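# Move top stock card onto adjacent waste pile

## Task

From the face-down stock in the row closest to you, lift off the uppermost card (a rigid plywood tile) and set it on the waste pile next to the stock so that it lies on that pile and on nothing else. Nothing else may be disturbed. The card must stay in place without the robot holding it, and nothing the robot is touching at the end may sink once released.

## Robot and tools

Robot: two xArm7 arms, left_arm and right_arm, each ending in a two-finger parallel gripper. Arm bases (URDF root) in the scene frame: left_arm at (+0.045, +0.275, 0) m, quat_wxyz (+1.000, 0, 0, -0.015); right_arm at (-0.038, -0.364, 0) m, quat_wxyz (+0.998, 0, 0, -0.062). Scene frame: origin on the table surface midway between the arms, +z up, +x away from the robot over the table, left_arm on the +y side. The arm names do not correspond to sides of any camera image.

Gripper frame: fingers extend along the gripper's +z axis and close along its y axis. end_effector_position is the spot between the finger pads when shut, roughly 2 cm behind the tips; closing pushes the tips about 10 mm further along +z.

execute_actions(actions): actions is a list of actions, run in order. Each action is a table of at most 15 rows; each row lasts one control step (1/30 s), and if fewer than 15 rows are given the final row repeats to fill 15 steps. Every row has 14 numbers in [-1, 1], always for both arms: left_arm dx, dy, dz, rx, ry, rz, opening, then right_arm dx, dy, dz, rx, ry, rz, opening. dx..rz are an offset (not a pose) in that gripper's own axes, measured from the gripper's measured pose at the start of the action (for a call's first action, the last pose reported in this scene). All rows of an action refer to that same start, not to the previous row. Scale: 1.0 = 0.6 m of translation or 180 degrees; rx, ry, rz form a single rotation vector. opening is absolute: +1 fully open (0.084 m), -1 closed. An empty list only returns the current state and images.

Each step, the commanded pose is clipped to 70 mm and 16 degrees from the measured pose; damped inverse kinematics then drives the joints, favouring position over orientation. Large offsets therefore may not finish in one action, and afterwards the arm only continues to its last clipped pose, so send the remainder next. Elbows cannot fully straighten.

move(target, speed, blocking): target is one 14-number row laid out as above, an offset in each gripper's axes from the pose in the latest result that shows one. Each gripper follows a straight path, both ending together, lasting 0.5 to 10 s (stopped at 10 s if longer). speed is top path speed in m/s, 0.002 to 0.5, default 0.25; rotation is capped at twice that in rad/s. Rotation goes the short way. Paths ignore obstacles and the other arm; grippers lag, drift and can exceed speed, notably with a near-straight arm. Faster moves and targets set deeper past a contact hit harder. Opening is applied at move start. The result adds a move: line with the ending (done, off_target, moving, held, fault; an ending naming one arm means the other finished), limits flags (paced = pose was clipped; held = a check blocked some steps, after which the arm may speed up sharply), and each gripper's distance from its target. blocking=false returns after 0.5 s while motion continues; use wait(0) to check, and call wait or stop before any new move or execute_actions.

wait(seconds): 0 to 10; the arms keep their last command; returns early if a running move ends. stop(): brakes a running move, needing some stopping distance; fingers keep moving. zoom_image(camera, region): region [x0, y0, x1, y1] in pixels of that camera's latest image, at most 504 by 504. Cameras, all 896x504: cam_head_left, cam_head_right, cam_high, cam_low, cam_left_wrist, cam_right_wrist. read_manual(section): only "licences", the URDF licence texts. finished_scene(scene): ends the current scene (give its number) after the robot holds the last command; irreversible; the result says if the task succeeded.

Reading results: per arm, end_effector_position (m), end_effector_quat_wxyz, and linear/angular velocities in the scene frame; printed positions can be off, more so at long reach. Hand target lines show where the controller is currently driving each gripper. A pose unreachable line means the clearance check altered or blocked that arm's command. grip_measured is the actual finger opening on the command scale. Step readings list positions at some steps; HELD with an arm label means that arm's row was partly held back. Joint torques carry per-arm offsets, scale and noise and are nonzero even in free air. MOTOR HOT appears from 65 °C; at 80 °C the arm is braked until cooled (OVER-TEMPERATURE FAULT). Joint load limits (N m): waist 43.5, shoulder 43.5, upper arm roll 26.1, elbow 26.1, forearm roll 26.1, wrist pitch 17.4, wrist roll 17.4, including held weight. Reaching one triggers a TORQUE FAULT: the arm backs that joint off, stays put for 10 s and drops the rest of the call.

Gripping: command an opening well under grip_measured to hold; a bigger gap squeezes harder (about 24 N per pad up to ~6 cm width). Fast closes can overshoot. Returning the read grip_measured still presses lightly on narrow parts.

Idle arm: in a reply's first call send the offset back to where it should be, zeros afterwards, and always its intended opening.

Avoid: arms colliding or pressing each other, knocking or dropping anything off the table, slams and hard pushes, disturbing other cards, brief external tugs loosening the grip, and finishing while the gripper still supports or presses the card. Release and lift clear so the card rests on the waste pile by itself.

Each tool is called after ">>>" as a command line: name --argument value for each argument, lists and objects as JSON in quotes; but a table of rows of numbers goes row by row, as --pt "numbers of a row", without its own name.

## Session

>>> execute_actions --actions '[]'

Scene clock: 0.00 s.
left_arm: end_effector_position=(+0.3937, +0.5591, +0.3062) grip_measured=+1.00 end_effector_quat_wxyz=(+0.688, -0.666, -0.271, -0.100) end_effector_velocity=(-0.000, -0.001, +0.000) end_effector_angular_velocity=(+0.001, +0.000, -0.001) | right_arm: end_effector_position=(+0.5146, +0.0127, +0.3341) grip_measured=-1.00 end_effector_quat_wxyz=(+0.496, -0.058, +0.866, +0.015) end_effector_velocity=(+0.000, +0.000, +0.000) end_effector_angular_velocity=(-0.000, -0.000, +0.000)
Joint positions: left_arm=[ 0.789  0.043 -0.686  0.814  1.446  1.685 -1.333  0.084] | right_arm=[ 0.732  0.175  0.081  1.283 -1.313  0.529 -1.588  0.   ]
Joint velocities: left_arm=[-0.    -0.002 -0.001 -0.002 -0.    -0.     0.     0.   ] | right_arm=[-0.     0.     0.     0.001  0.001  0.    -0.001 -0.   ]
Joint torques (N m, as the arm reports them, + toward a larger angle): no reading
Hand target (left_arm): +0.394, +0.559, +0.306; +0.688, -0.666, -0.271, -0.100
Hand target (right_arm): +0.515, +0.013, +0.334; +0.496, -0.058, +0.866, +0.015

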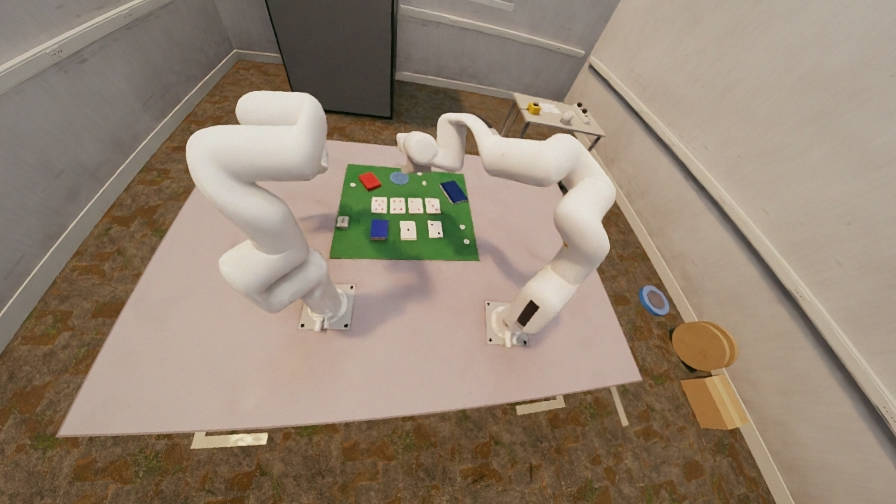

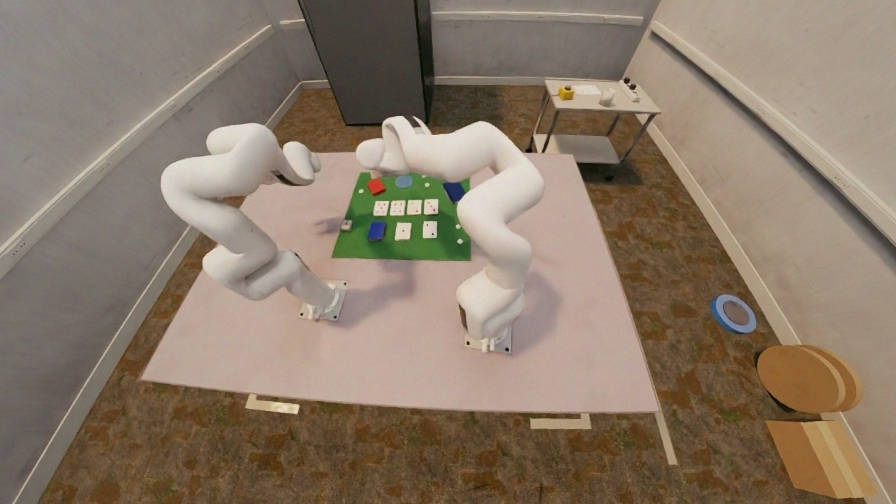

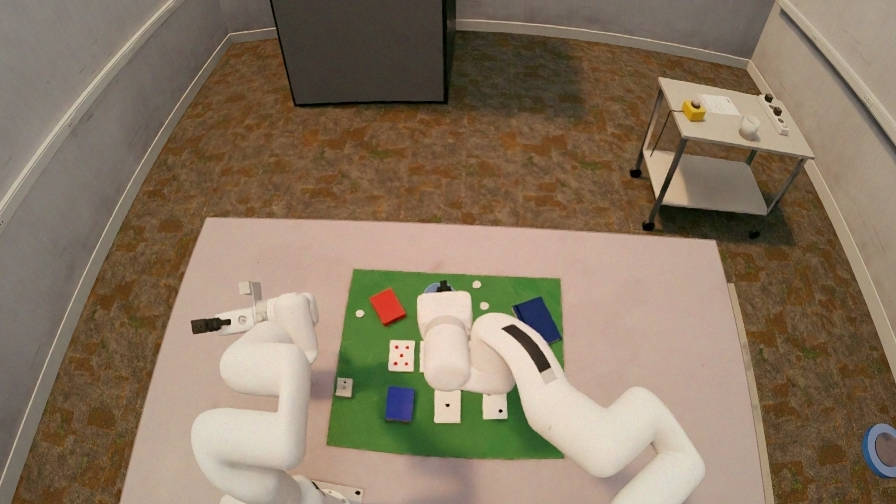

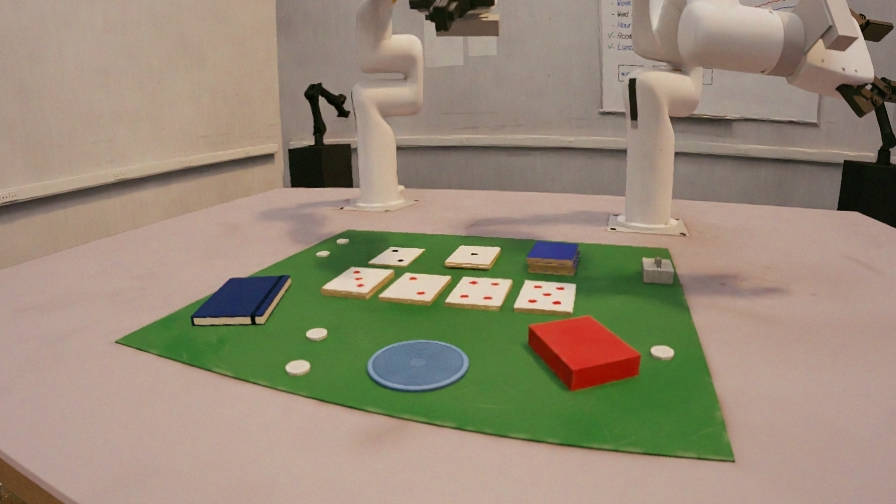

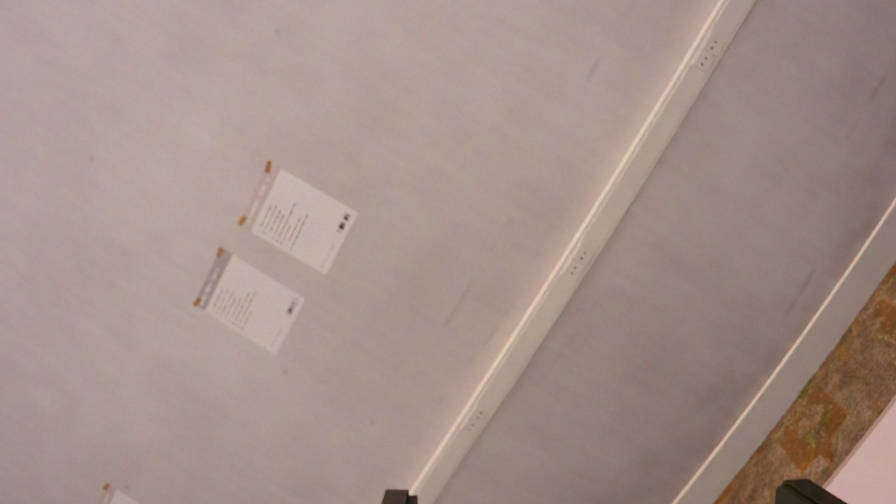

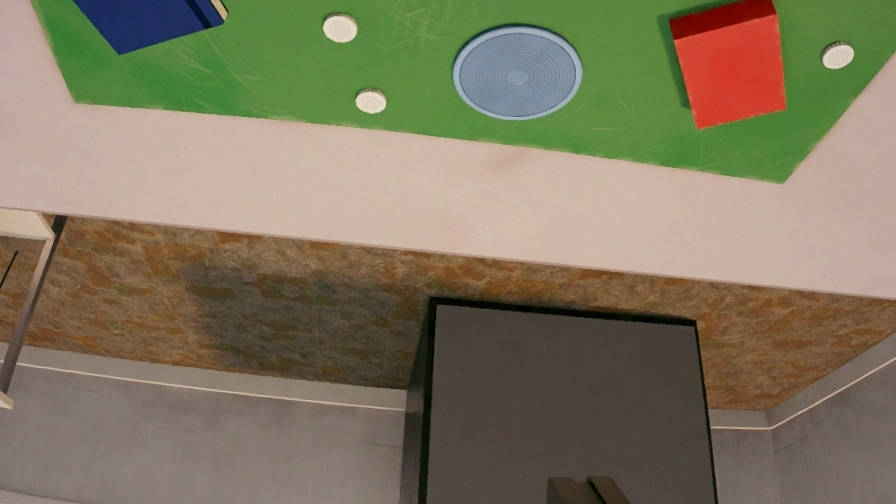

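>>> zoom_image --camera "cam_low" --region '[340, 200, 700, 330]'

>>> zoom_image --camera "cam_high" --region '[310, 260, 590, 470]'

Region (340, 200, 700, 330) of cam_low's 896x504 image, scaled by 1.400, with more detail than that image has; it fills the top 182 rows of this view, and the rest is white.

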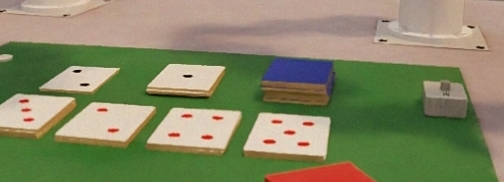

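Region (310, 260, 590, 470) of cam_high's 896x504 image, scaled by 1.800, with more detail than that image has; it fills the top 378 rows of this view, and the rest is white.

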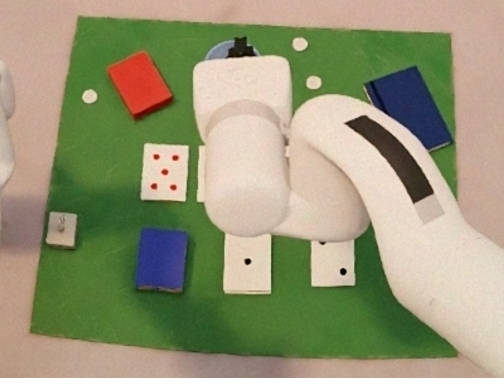

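>>> zoom_image --camera "cam_low" --region '[500, 225, 610, 290]'

>>> zoom_image --camera "cam_high" --region '[370, 370, 480, 440]'

Region (500, 225, 610, 290) of cam_low's 896x504 image, scaled by 4.582, with more detail than that image has; it fills the top 298 rows of this view, and the rest is white.

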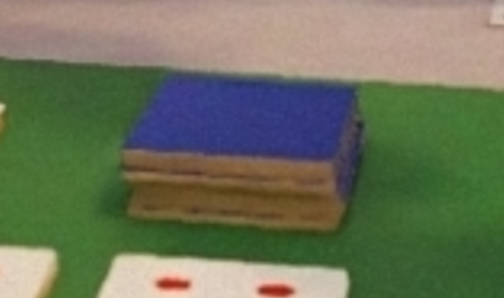

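Region (370, 370, 480, 440) of cam_high's 896x504 image, scaled by 4.582, with more detail than that image has; it fills the top 321 rows of this view, and the rest is white.

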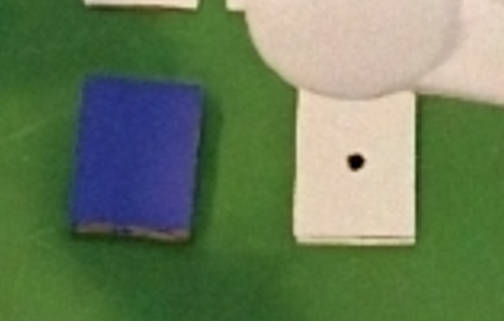

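>>> move --target '[-0.379,-0.089,-0.641,-0.494,-0.072,0.195,1, 0.172,-0.517,-0.26,0,0,0,-1]' --speed 0.35

Scene clock: 5.13 s.
left_arm: end_effector_position=(+0.2710, +0.1307, +0.2499) grip_measured=+1.00 end_effector_quat_wxyz=(-0.001, +1.000, +0.001, +0.001) end_effector_velocity=(-0.000, -0.002, -0.000) end_effector_angular_velocity=(-0.005, -0.000, -0.002) | right_arm: end_effector_position=(+0.3642, -0.3154, +0.3340) grip_measured=-1.00 end_effector_quat_wxyz=(+0.496, -0.058, +0.866, +0.016) end_effector_velocity=(-0.001, -0.003, -0.001) end_effector_angular_velocity=(-0.002, +0.011, -0.001)
Joint positions: left_arm=[-0.086 -0.795 -0.35   0.567 -0.252  1.336 -0.309  0.084] | right_arm=[ 0.548 -0.882 -0.457  0.313 -1.224  0.204 -2.251  0.   ]
Joint velocities: left_arm=[-0.002 -0.001  0.    -0.001 -0.005 -0.002  0.002 -0.   ] | right_arm=[ 0.018 -0.014 -0.015 -0.001  0.026  0.025 -0.034  0.   ]
Joint torques (N m, as the arm reports them, + toward a larger angle): left_arm=[ 0.74 -1.36  5.43 19.12  0.5  -1.61  0.03] | right_arm=[ 0.68 -0.05  3.51 15.72  0.4  -1.91  0.16]
Hand target (left_arm): +0.271, +0.131, +0.250; -0.001, +1.000, +0.000, +0.001
Hand target (right_arm): +0.364, -0.316, +0.334; +0.496, -0.057, +0.866, +0.016
Off the commanded pose (left_arm): 0.001 m, 0 deg.
Off the commanded pose (right_arm): 0.002 m, 0 deg.
move: done

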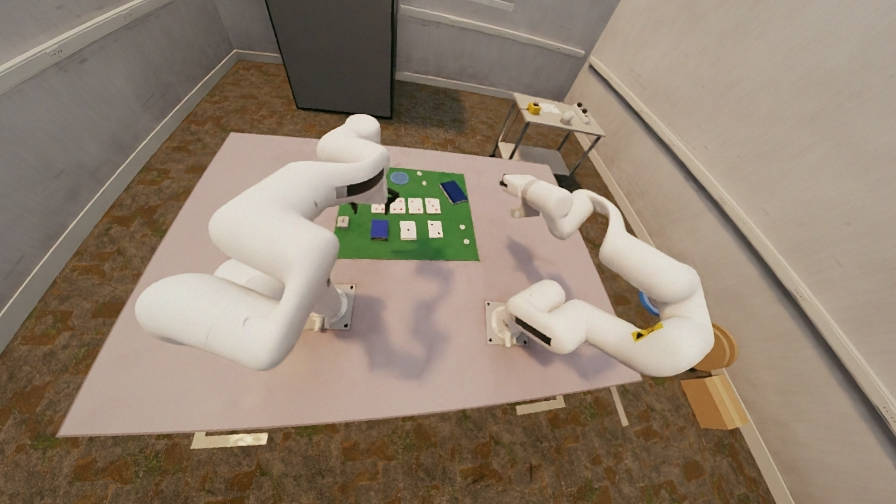

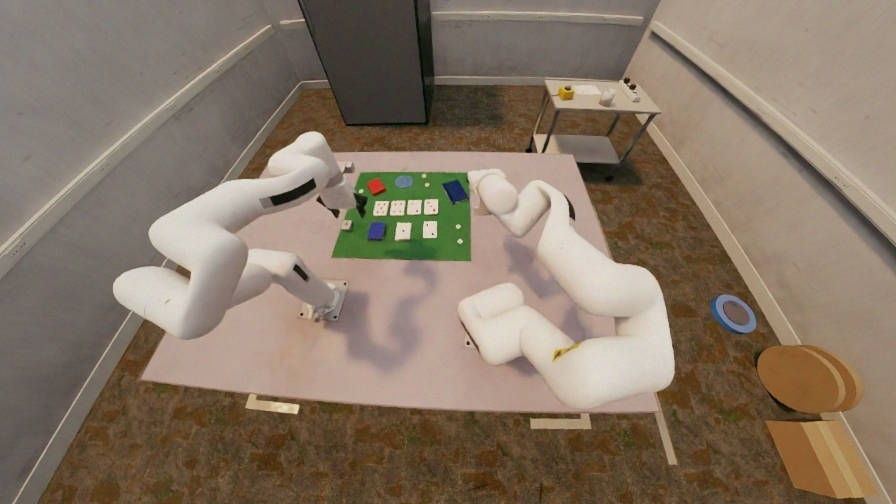

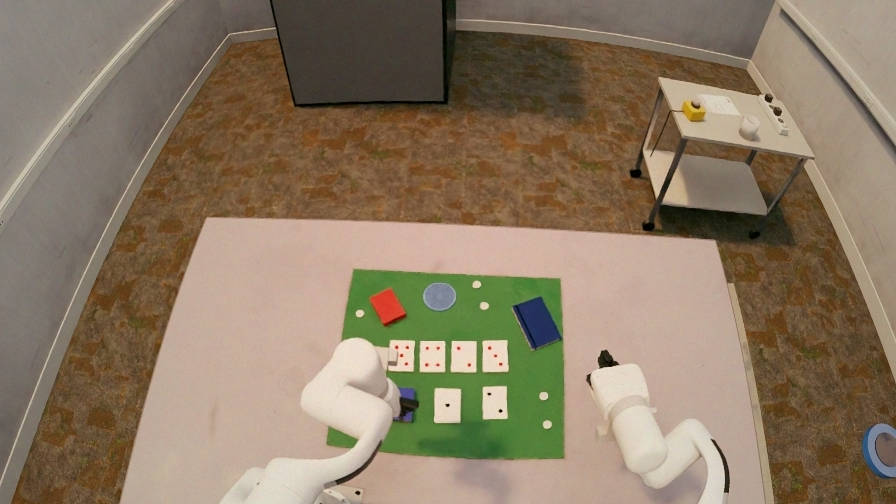

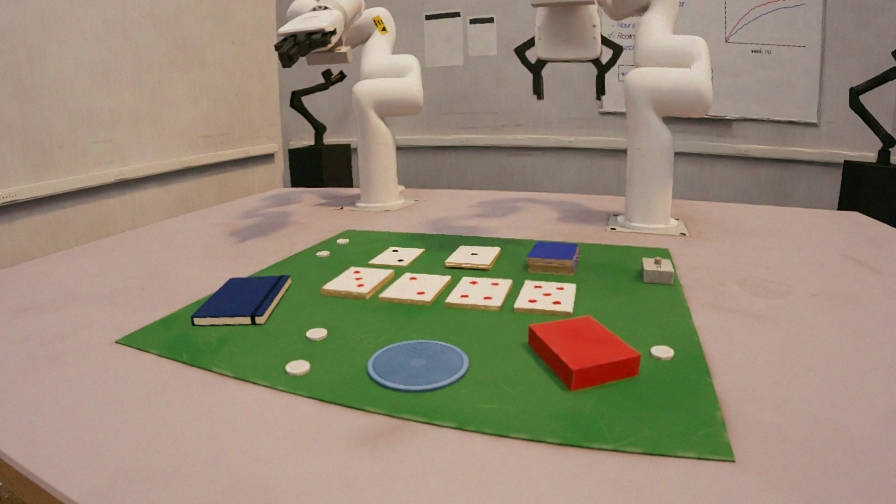

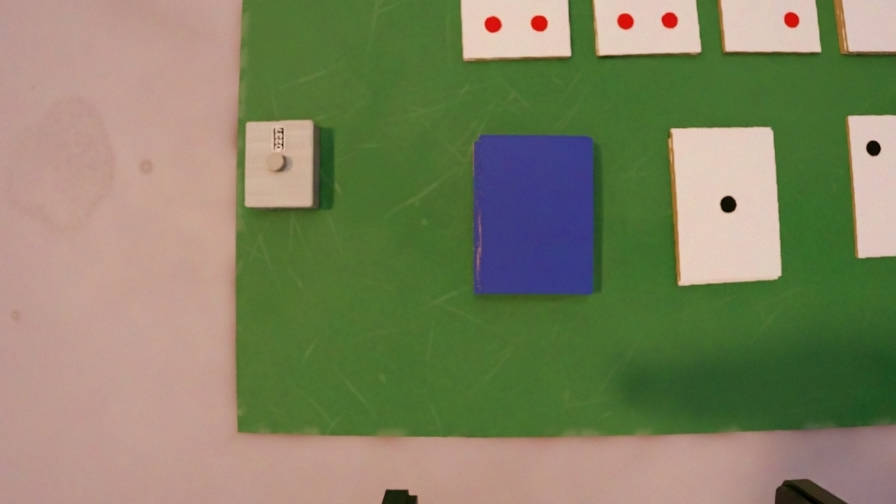

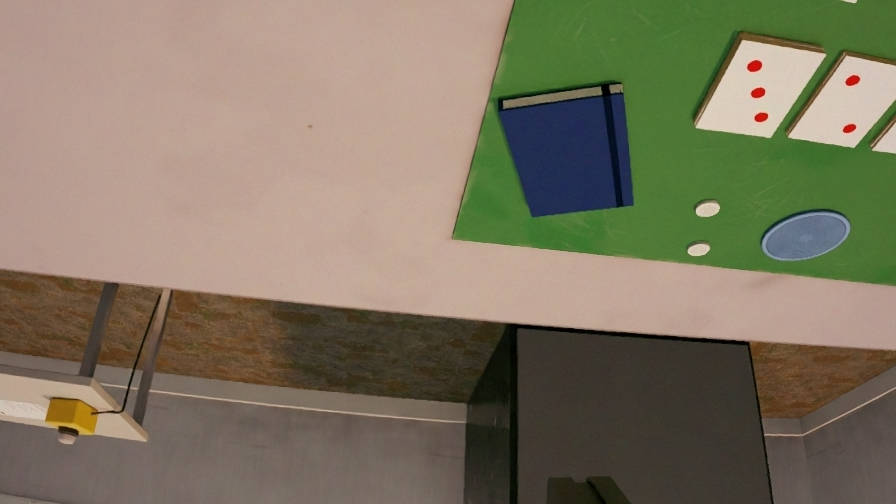

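>>> move --target '[0.146,0.025,0.308,0,0,0,0.7, 0,0,0,0,0,0,-1]' --speed 0.25

>>> zoom_image --camera "cam_low" --region '[490, 190, 620, 290]'

Scene clock: 7.93 s.
left_arm: end_effector_position=(+0.3587, +0.1154, +0.0659) grip_measured=+0.70 end_effector_quat_wxyz=(-0.001, +1.000, -0.001, +0.001) end_effector_velocity=(+0.000, +0.000, -0.001) end_effector_angular_velocity=(+0.002, +0.001, +0.002) | right_arm: end_effector_position=(+0.3642, -0.3154, +0.3340) grip_measured=-1.00 end_effector_quat_wxyz=(+0.496, -0.058, +0.866, +0.016) end_effector_velocity=(+0.000, -0.000, +0.000) end_effector_angular_velocity=(+0.001, -0.000, -0.002)
Joint positions: left_arm=[ 0.068 -0.106 -0.522  0.478 -0.094  0.571 -0.403  0.073] | right_arm=[ 0.548 -0.882 -0.457  0.313 -1.224  0.204 -2.251  0.   ]
Joint velocities: left_arm=[ 0.003  0.007 -0.002  0.002  0.008 -0.002 -0.008 -0.   ] | right_arm=[-0.     0.    -0.001  0.001  0.     0.     0.001  0.   ]
Joint torques (N m, as the arm reports them, + toward a larger angle): left_arm=[  0.67 -12.11   1.32  15.41   0.57  -1.6    0.04] | right_arm=[ 0.8  -0.25  3.52 15.8   0.25 -1.9   0.12]
Hand target (left_arm): +0.359, +0.115, +0.065; -0.001, +1.000, -0.000, +0.001
Hand target (right_arm): +0.364, -0.315, +0.334; +0.496, -0.058, +0.866, +0.016
Off the commanded pose (left_arm): 0.001 m, 0 deg.
Off the commanded pose (right_arm): 0.000 m, 0 deg.
move: done

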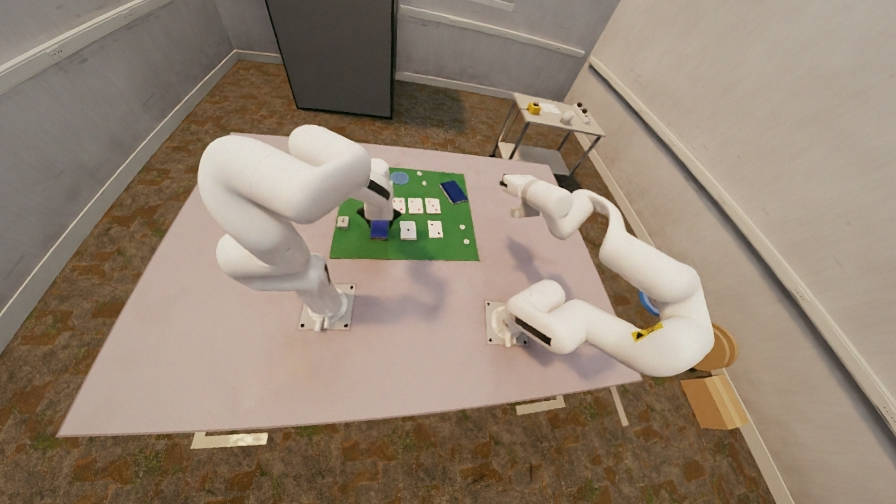

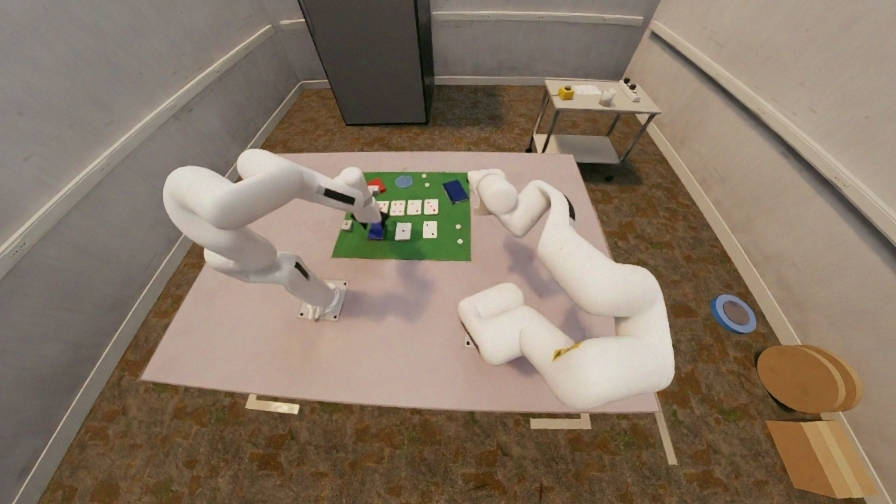

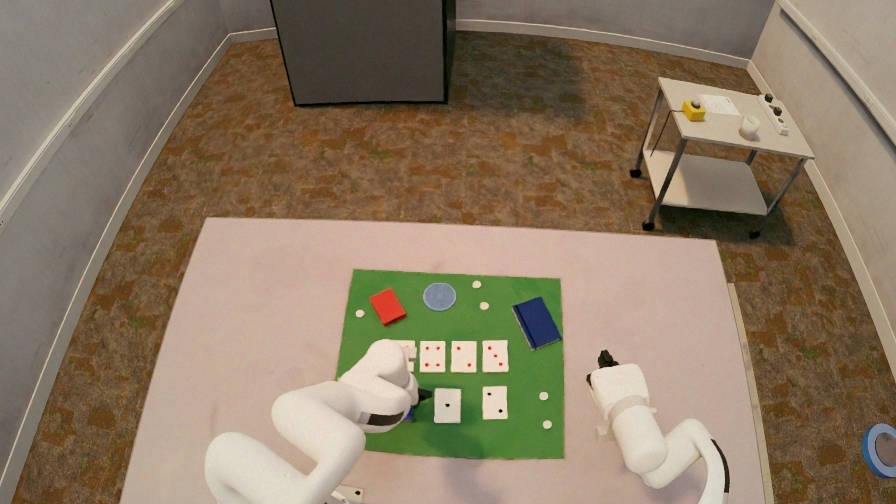

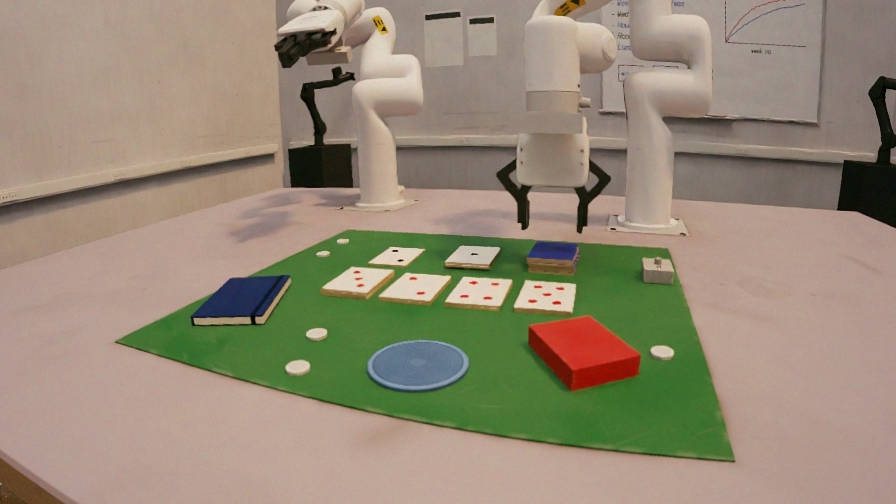

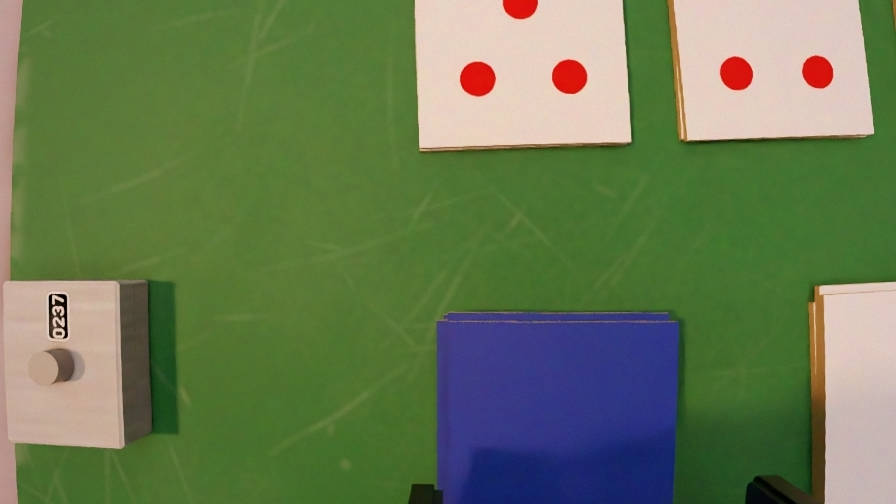

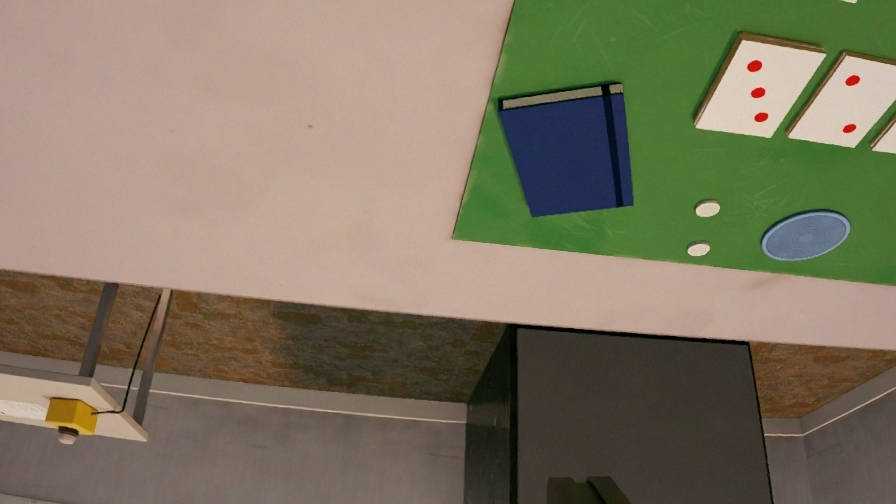

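Region (490, 190, 620, 290) of cam_low's 896x504 image, scaled by 3.877, with more detail than that image has; it fills the top 388 rows of this view, and the rest is white.

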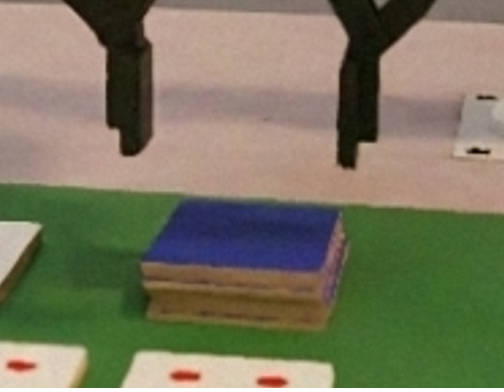

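>>> zoom_image --camera "cam_left_wrist" --region '[400, 290, 560, 400]'

>>> zoom_image --camera "cam_left_wrist" --region '[600, 290, 760, 400]'

>>> zoom_image --camera "cam_low" --region '[520, 240, 590, 285]'

>>> zoom_image --camera "cam_low" --region '[360, 235, 510, 280]'

Region (400, 290, 560, 400) of cam_left_wrist's 896x504 image, scaled by 3.150, with more detail than that image has; it fills the top 346 rows of this view, and the rest is white.

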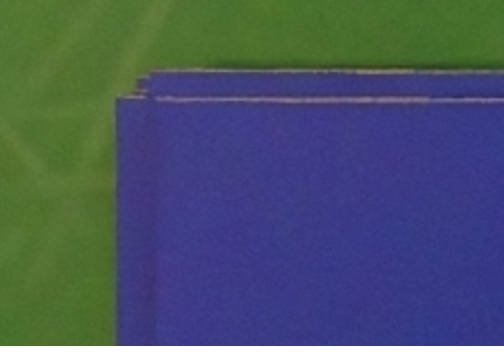

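Region (600, 290, 760, 400) of cam_left_wrist's 896x504 image, scaled by 3.150, with more detail than that image has; it fills the top 346 rows of this view, and the rest is white.

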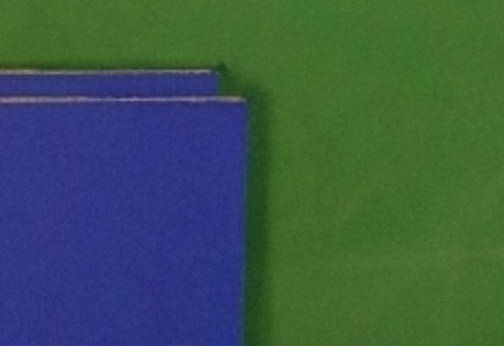

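Region (520, 240, 590, 285) of cam_low's 896x504 image, scaled by 7.200, with more detail than that image has; it fills the top 324 rows of this view, and the rest is white.

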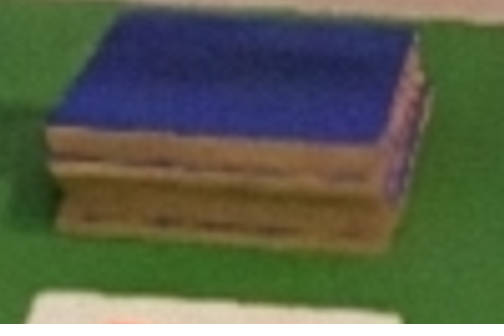

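Region (360, 235, 510, 280) of cam_low's 896x504 image, scaled by 3.360, with more detail than that image has; it fills the top 151 rows of this view, and the rest is white.

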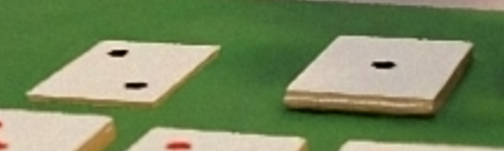

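>>> execute_actions --actions '[[[0,0,0.004,0,0,0,0.3,0,0,0,0,0,0,-1],[0,0,0.008,0,0,0,0.3,0,0,0,0,0,0,-1],[0,0,0.012,0,0,0,0.3,0,0,0,0,0,0,-1],[0,0,0.016,0,0,0,0.3,0,0,0,0,0,0,-1],[0,0,0.02,0,0,0,0.3,0,0,0,0,0,0,-1],[0,0,0.024,0,0,0,0.3,0,0,0,0,0,0,-1],[0,0,0.028,0,0,0,0.3,0,0,0,0,0,0,-1],[0,0,0.031,0,0,0,0.3,0,0,0,0,0,0,-1]],[[0,0,0.0033,0,0,0,0.3,0,0,0,0,0,0,-1]],[[0,0,0.0033,0,0,0,0.3,0,0,0,0,0,0,-1]],[[0,0,0.0033,0,0,0,0.3,0,0,0,0,0,0,-1]]]'

>>> zoom_image --camera "cam_low" --region '[505, 215, 605, 285]'

Scene clock: 12.07 s.
left_arm: end_effector_position=(+0.3587, +0.1152, +0.0417) grip_measured=+0.29 end_effector_quat_wxyz=(-0.000, +1.000, -0.001, +0.002) end_effector_velocity=(-0.001, +0.001, -0.001) end_effector_angular_velocity=(+0.000, +0.002, +0.001) | right_arm: end_effector_position=(+0.3642, -0.3154, +0.3340) grip_measured=-1.00 end_effector_quat_wxyz=(+0.496, -0.058, +0.866, +0.016) end_effector_velocity=(-0.000, +0.000, -0.000) end_effector_angular_velocity=(-0.000, +0.000, +0.000)
Joint positions: left_arm=[ 0.082 -0.017 -0.527  0.466 -0.015  0.478 -0.461  0.056] | right_arm=[ 0.548 -0.882 -0.457  0.313 -1.224  0.204 -2.251  0.   ]
Joint velocities: left_arm=[-0.     0.001  0.001 -0.001  0.     0.    -0.001  0.   ] | right_arm=[ 0. -0.  0. -0. -0.  0.  0.  0.]
Joint torques (N m, as the arm reports them, + toward a larger angle): left_arm=[  0.44 -12.96   0.41  14.24   0.48  -1.6    0.08] | right_arm=[ 0.92 -0.06  3.63 15.79  0.36 -1.9   0.07]
Hand target (left_arm): +0.359, +0.115, +0.042; -0.000, +1.000, -0.001, +0.002
Hand target (right_arm): +0.364, -0.315, +0.334; +0.496, -0.058, +0.866, +0.016
Off the commanded pose (left_arm): 0.000 m, 0 deg.
Off the commanded pose (right_arm): 0.000 m, 0 deg.
Step readings (end_effector_position; steps 1 to 15: 1st action; 16 to 30: 2nd action; 31 to 45: 3rd action; 46 to 60: 4th action):
0: left_arm (+0.3585, +0.1155, +0.0655) | right_arm (+0.3642, -0.3154, +0.3340)
1: left_arm (+0.3586, +0.1155, +0.0654) | right_arm (+0.3642, -0.3154, +0.3340)
2: left_arm (+0.3589, +0.1153, +0.0651) | right_arm (+0.3642, -0.3154, +0.3340)
4: left_arm (+0.3590, +0.1151, +0.0623) | right_arm (+0.3642, -0.3154, +0.3340)
8: left_arm (+0.3581, +0.1154, +0.0532) | right_arm (+0.3642, -0.3154, +0.3340)
15: left_arm (+0.3587, +0.1153, +0.0475) | right_arm (+0.3642, -0.3154, +0.3340)
16: left_arm (+0.3588, +0.1152, +0.0475) | right_arm (+0.3642, -0.3154, +0.3340)
17: left_arm (+0.3591, +0.1151, +0.0472) | right_arm (+0.3642, -0.3154, +0.3340)
19: left_arm (+0.3588, +0.1152, +0.0461) | right_arm (+0.3642, -0.3154, +0.3340)
23: left_arm (+0.3587, +0.1153, +0.0456) | right_arm (+0.3642, -0.3154, +0.3340)
30: left_arm (+0.3587, +0.1152, +0.0456) | right_arm (+0.3642, -0.3154, +0.3340)
31: left_arm (+0.3587, +0.1152, +0.0456) | right_arm (+0.3642, -0.3154, +0.3340)
32: left_arm (+0.3589, +0.1151, +0.0452) | right_arm (+0.3642, -0.3154, +0.3340)
34: left_arm (+0.3587, +0.1153, +0.0441) | right_arm (+0.3642, -0.3154, +0.3340)
38: left_arm (+0.3586, +0.1153, +0.0436) | right_arm (+0.3642, -0.3154, +0.3340)
45: left_arm (+0.3587, +0.1152, +0.0436) | right_arm (+0.3642, -0.3154, +0.3340)
46: left_arm (+0.3588, +0.1152, +0.0436) | right_arm (+0.3642, -0.3154, +0.3340)
47: left_arm (+0.3590, +0.1151, +0.0432) | right_arm (+0.3642, -0.3154, +0.3340)
49: left_arm (+0.3587, +0.1152, +0.0421) | right_arm (+0.3642, -0.3154, +0.3340)
53: left_arm (+0.3587, +0.1153, +0.0417) | right_arm (+0.3642, -0.3154, +0.3340)
60: end_effector_position above

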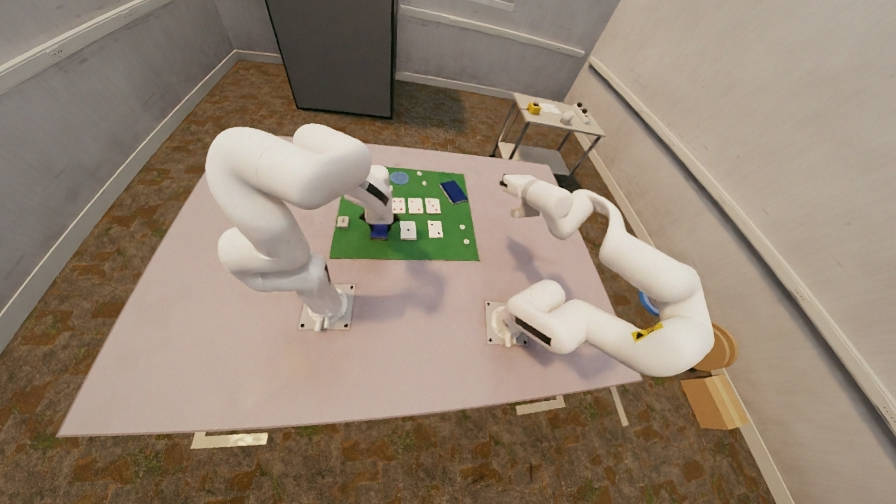

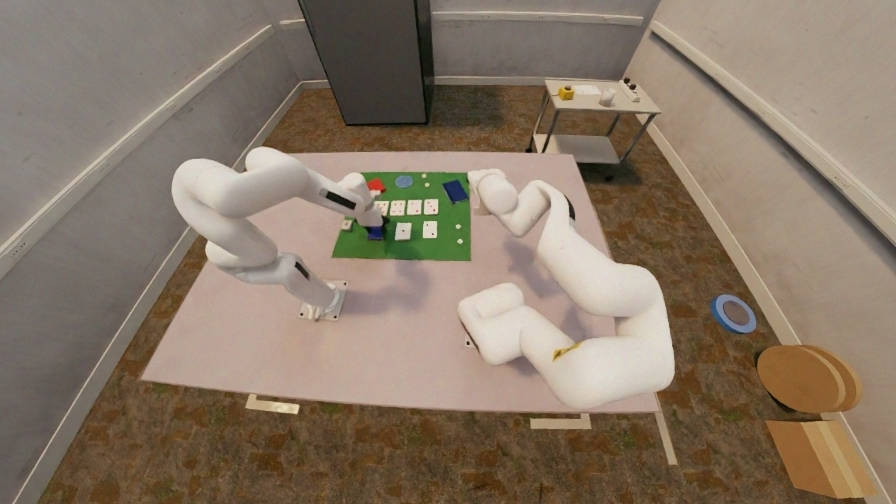

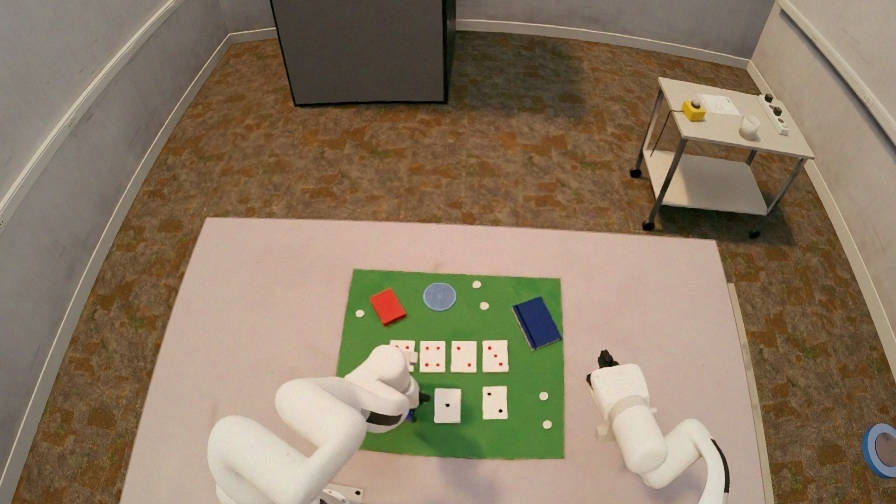

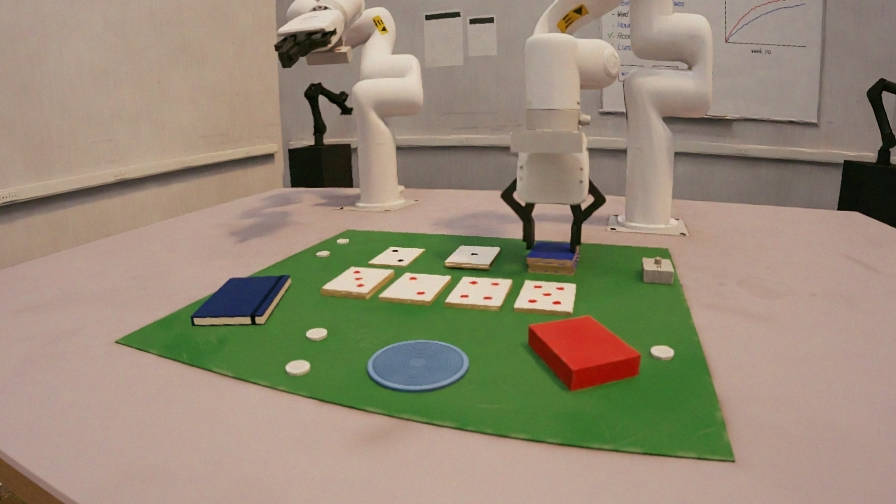

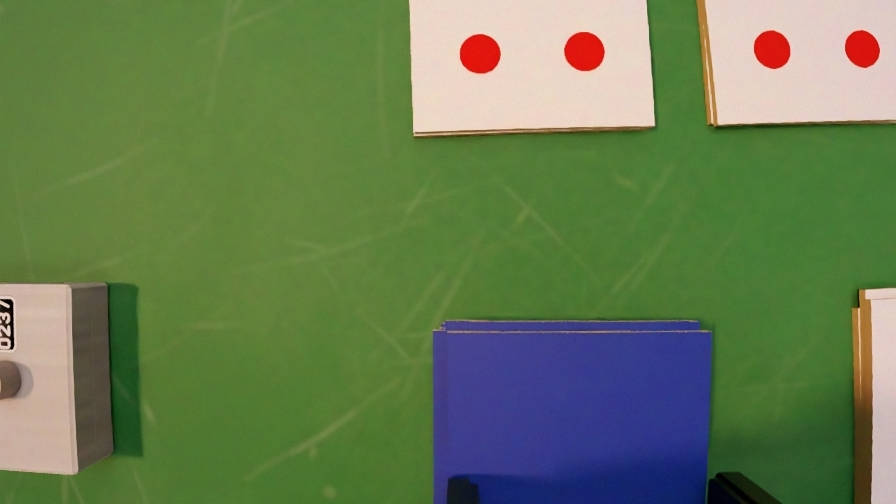

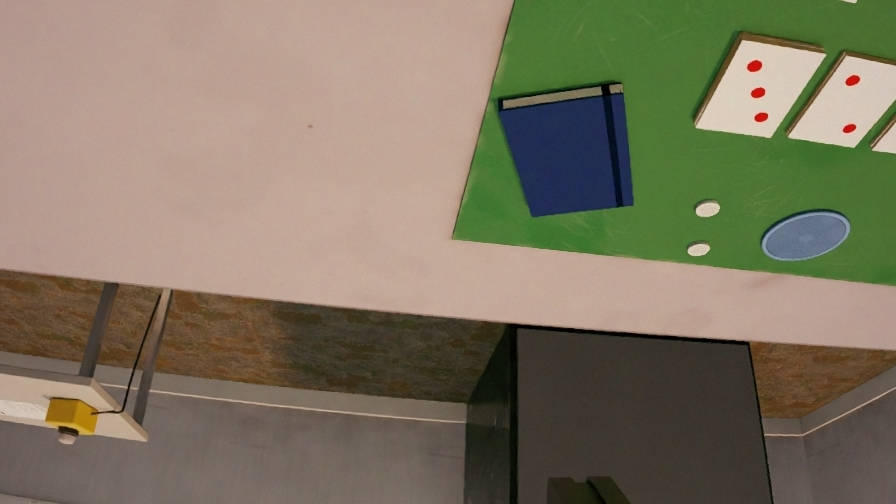

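Region (505, 215, 605, 285) of cam_low's 896x504 image, scaled by 5.040, with more detail than that image has; it fills the top 353 rows of this view, and the rest is white.

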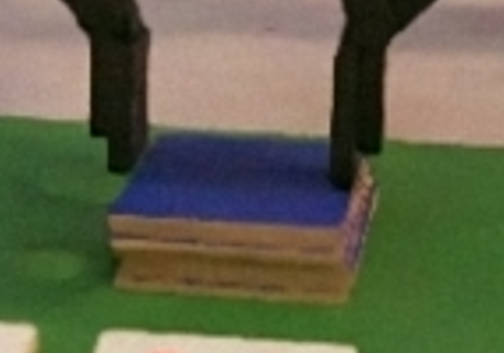

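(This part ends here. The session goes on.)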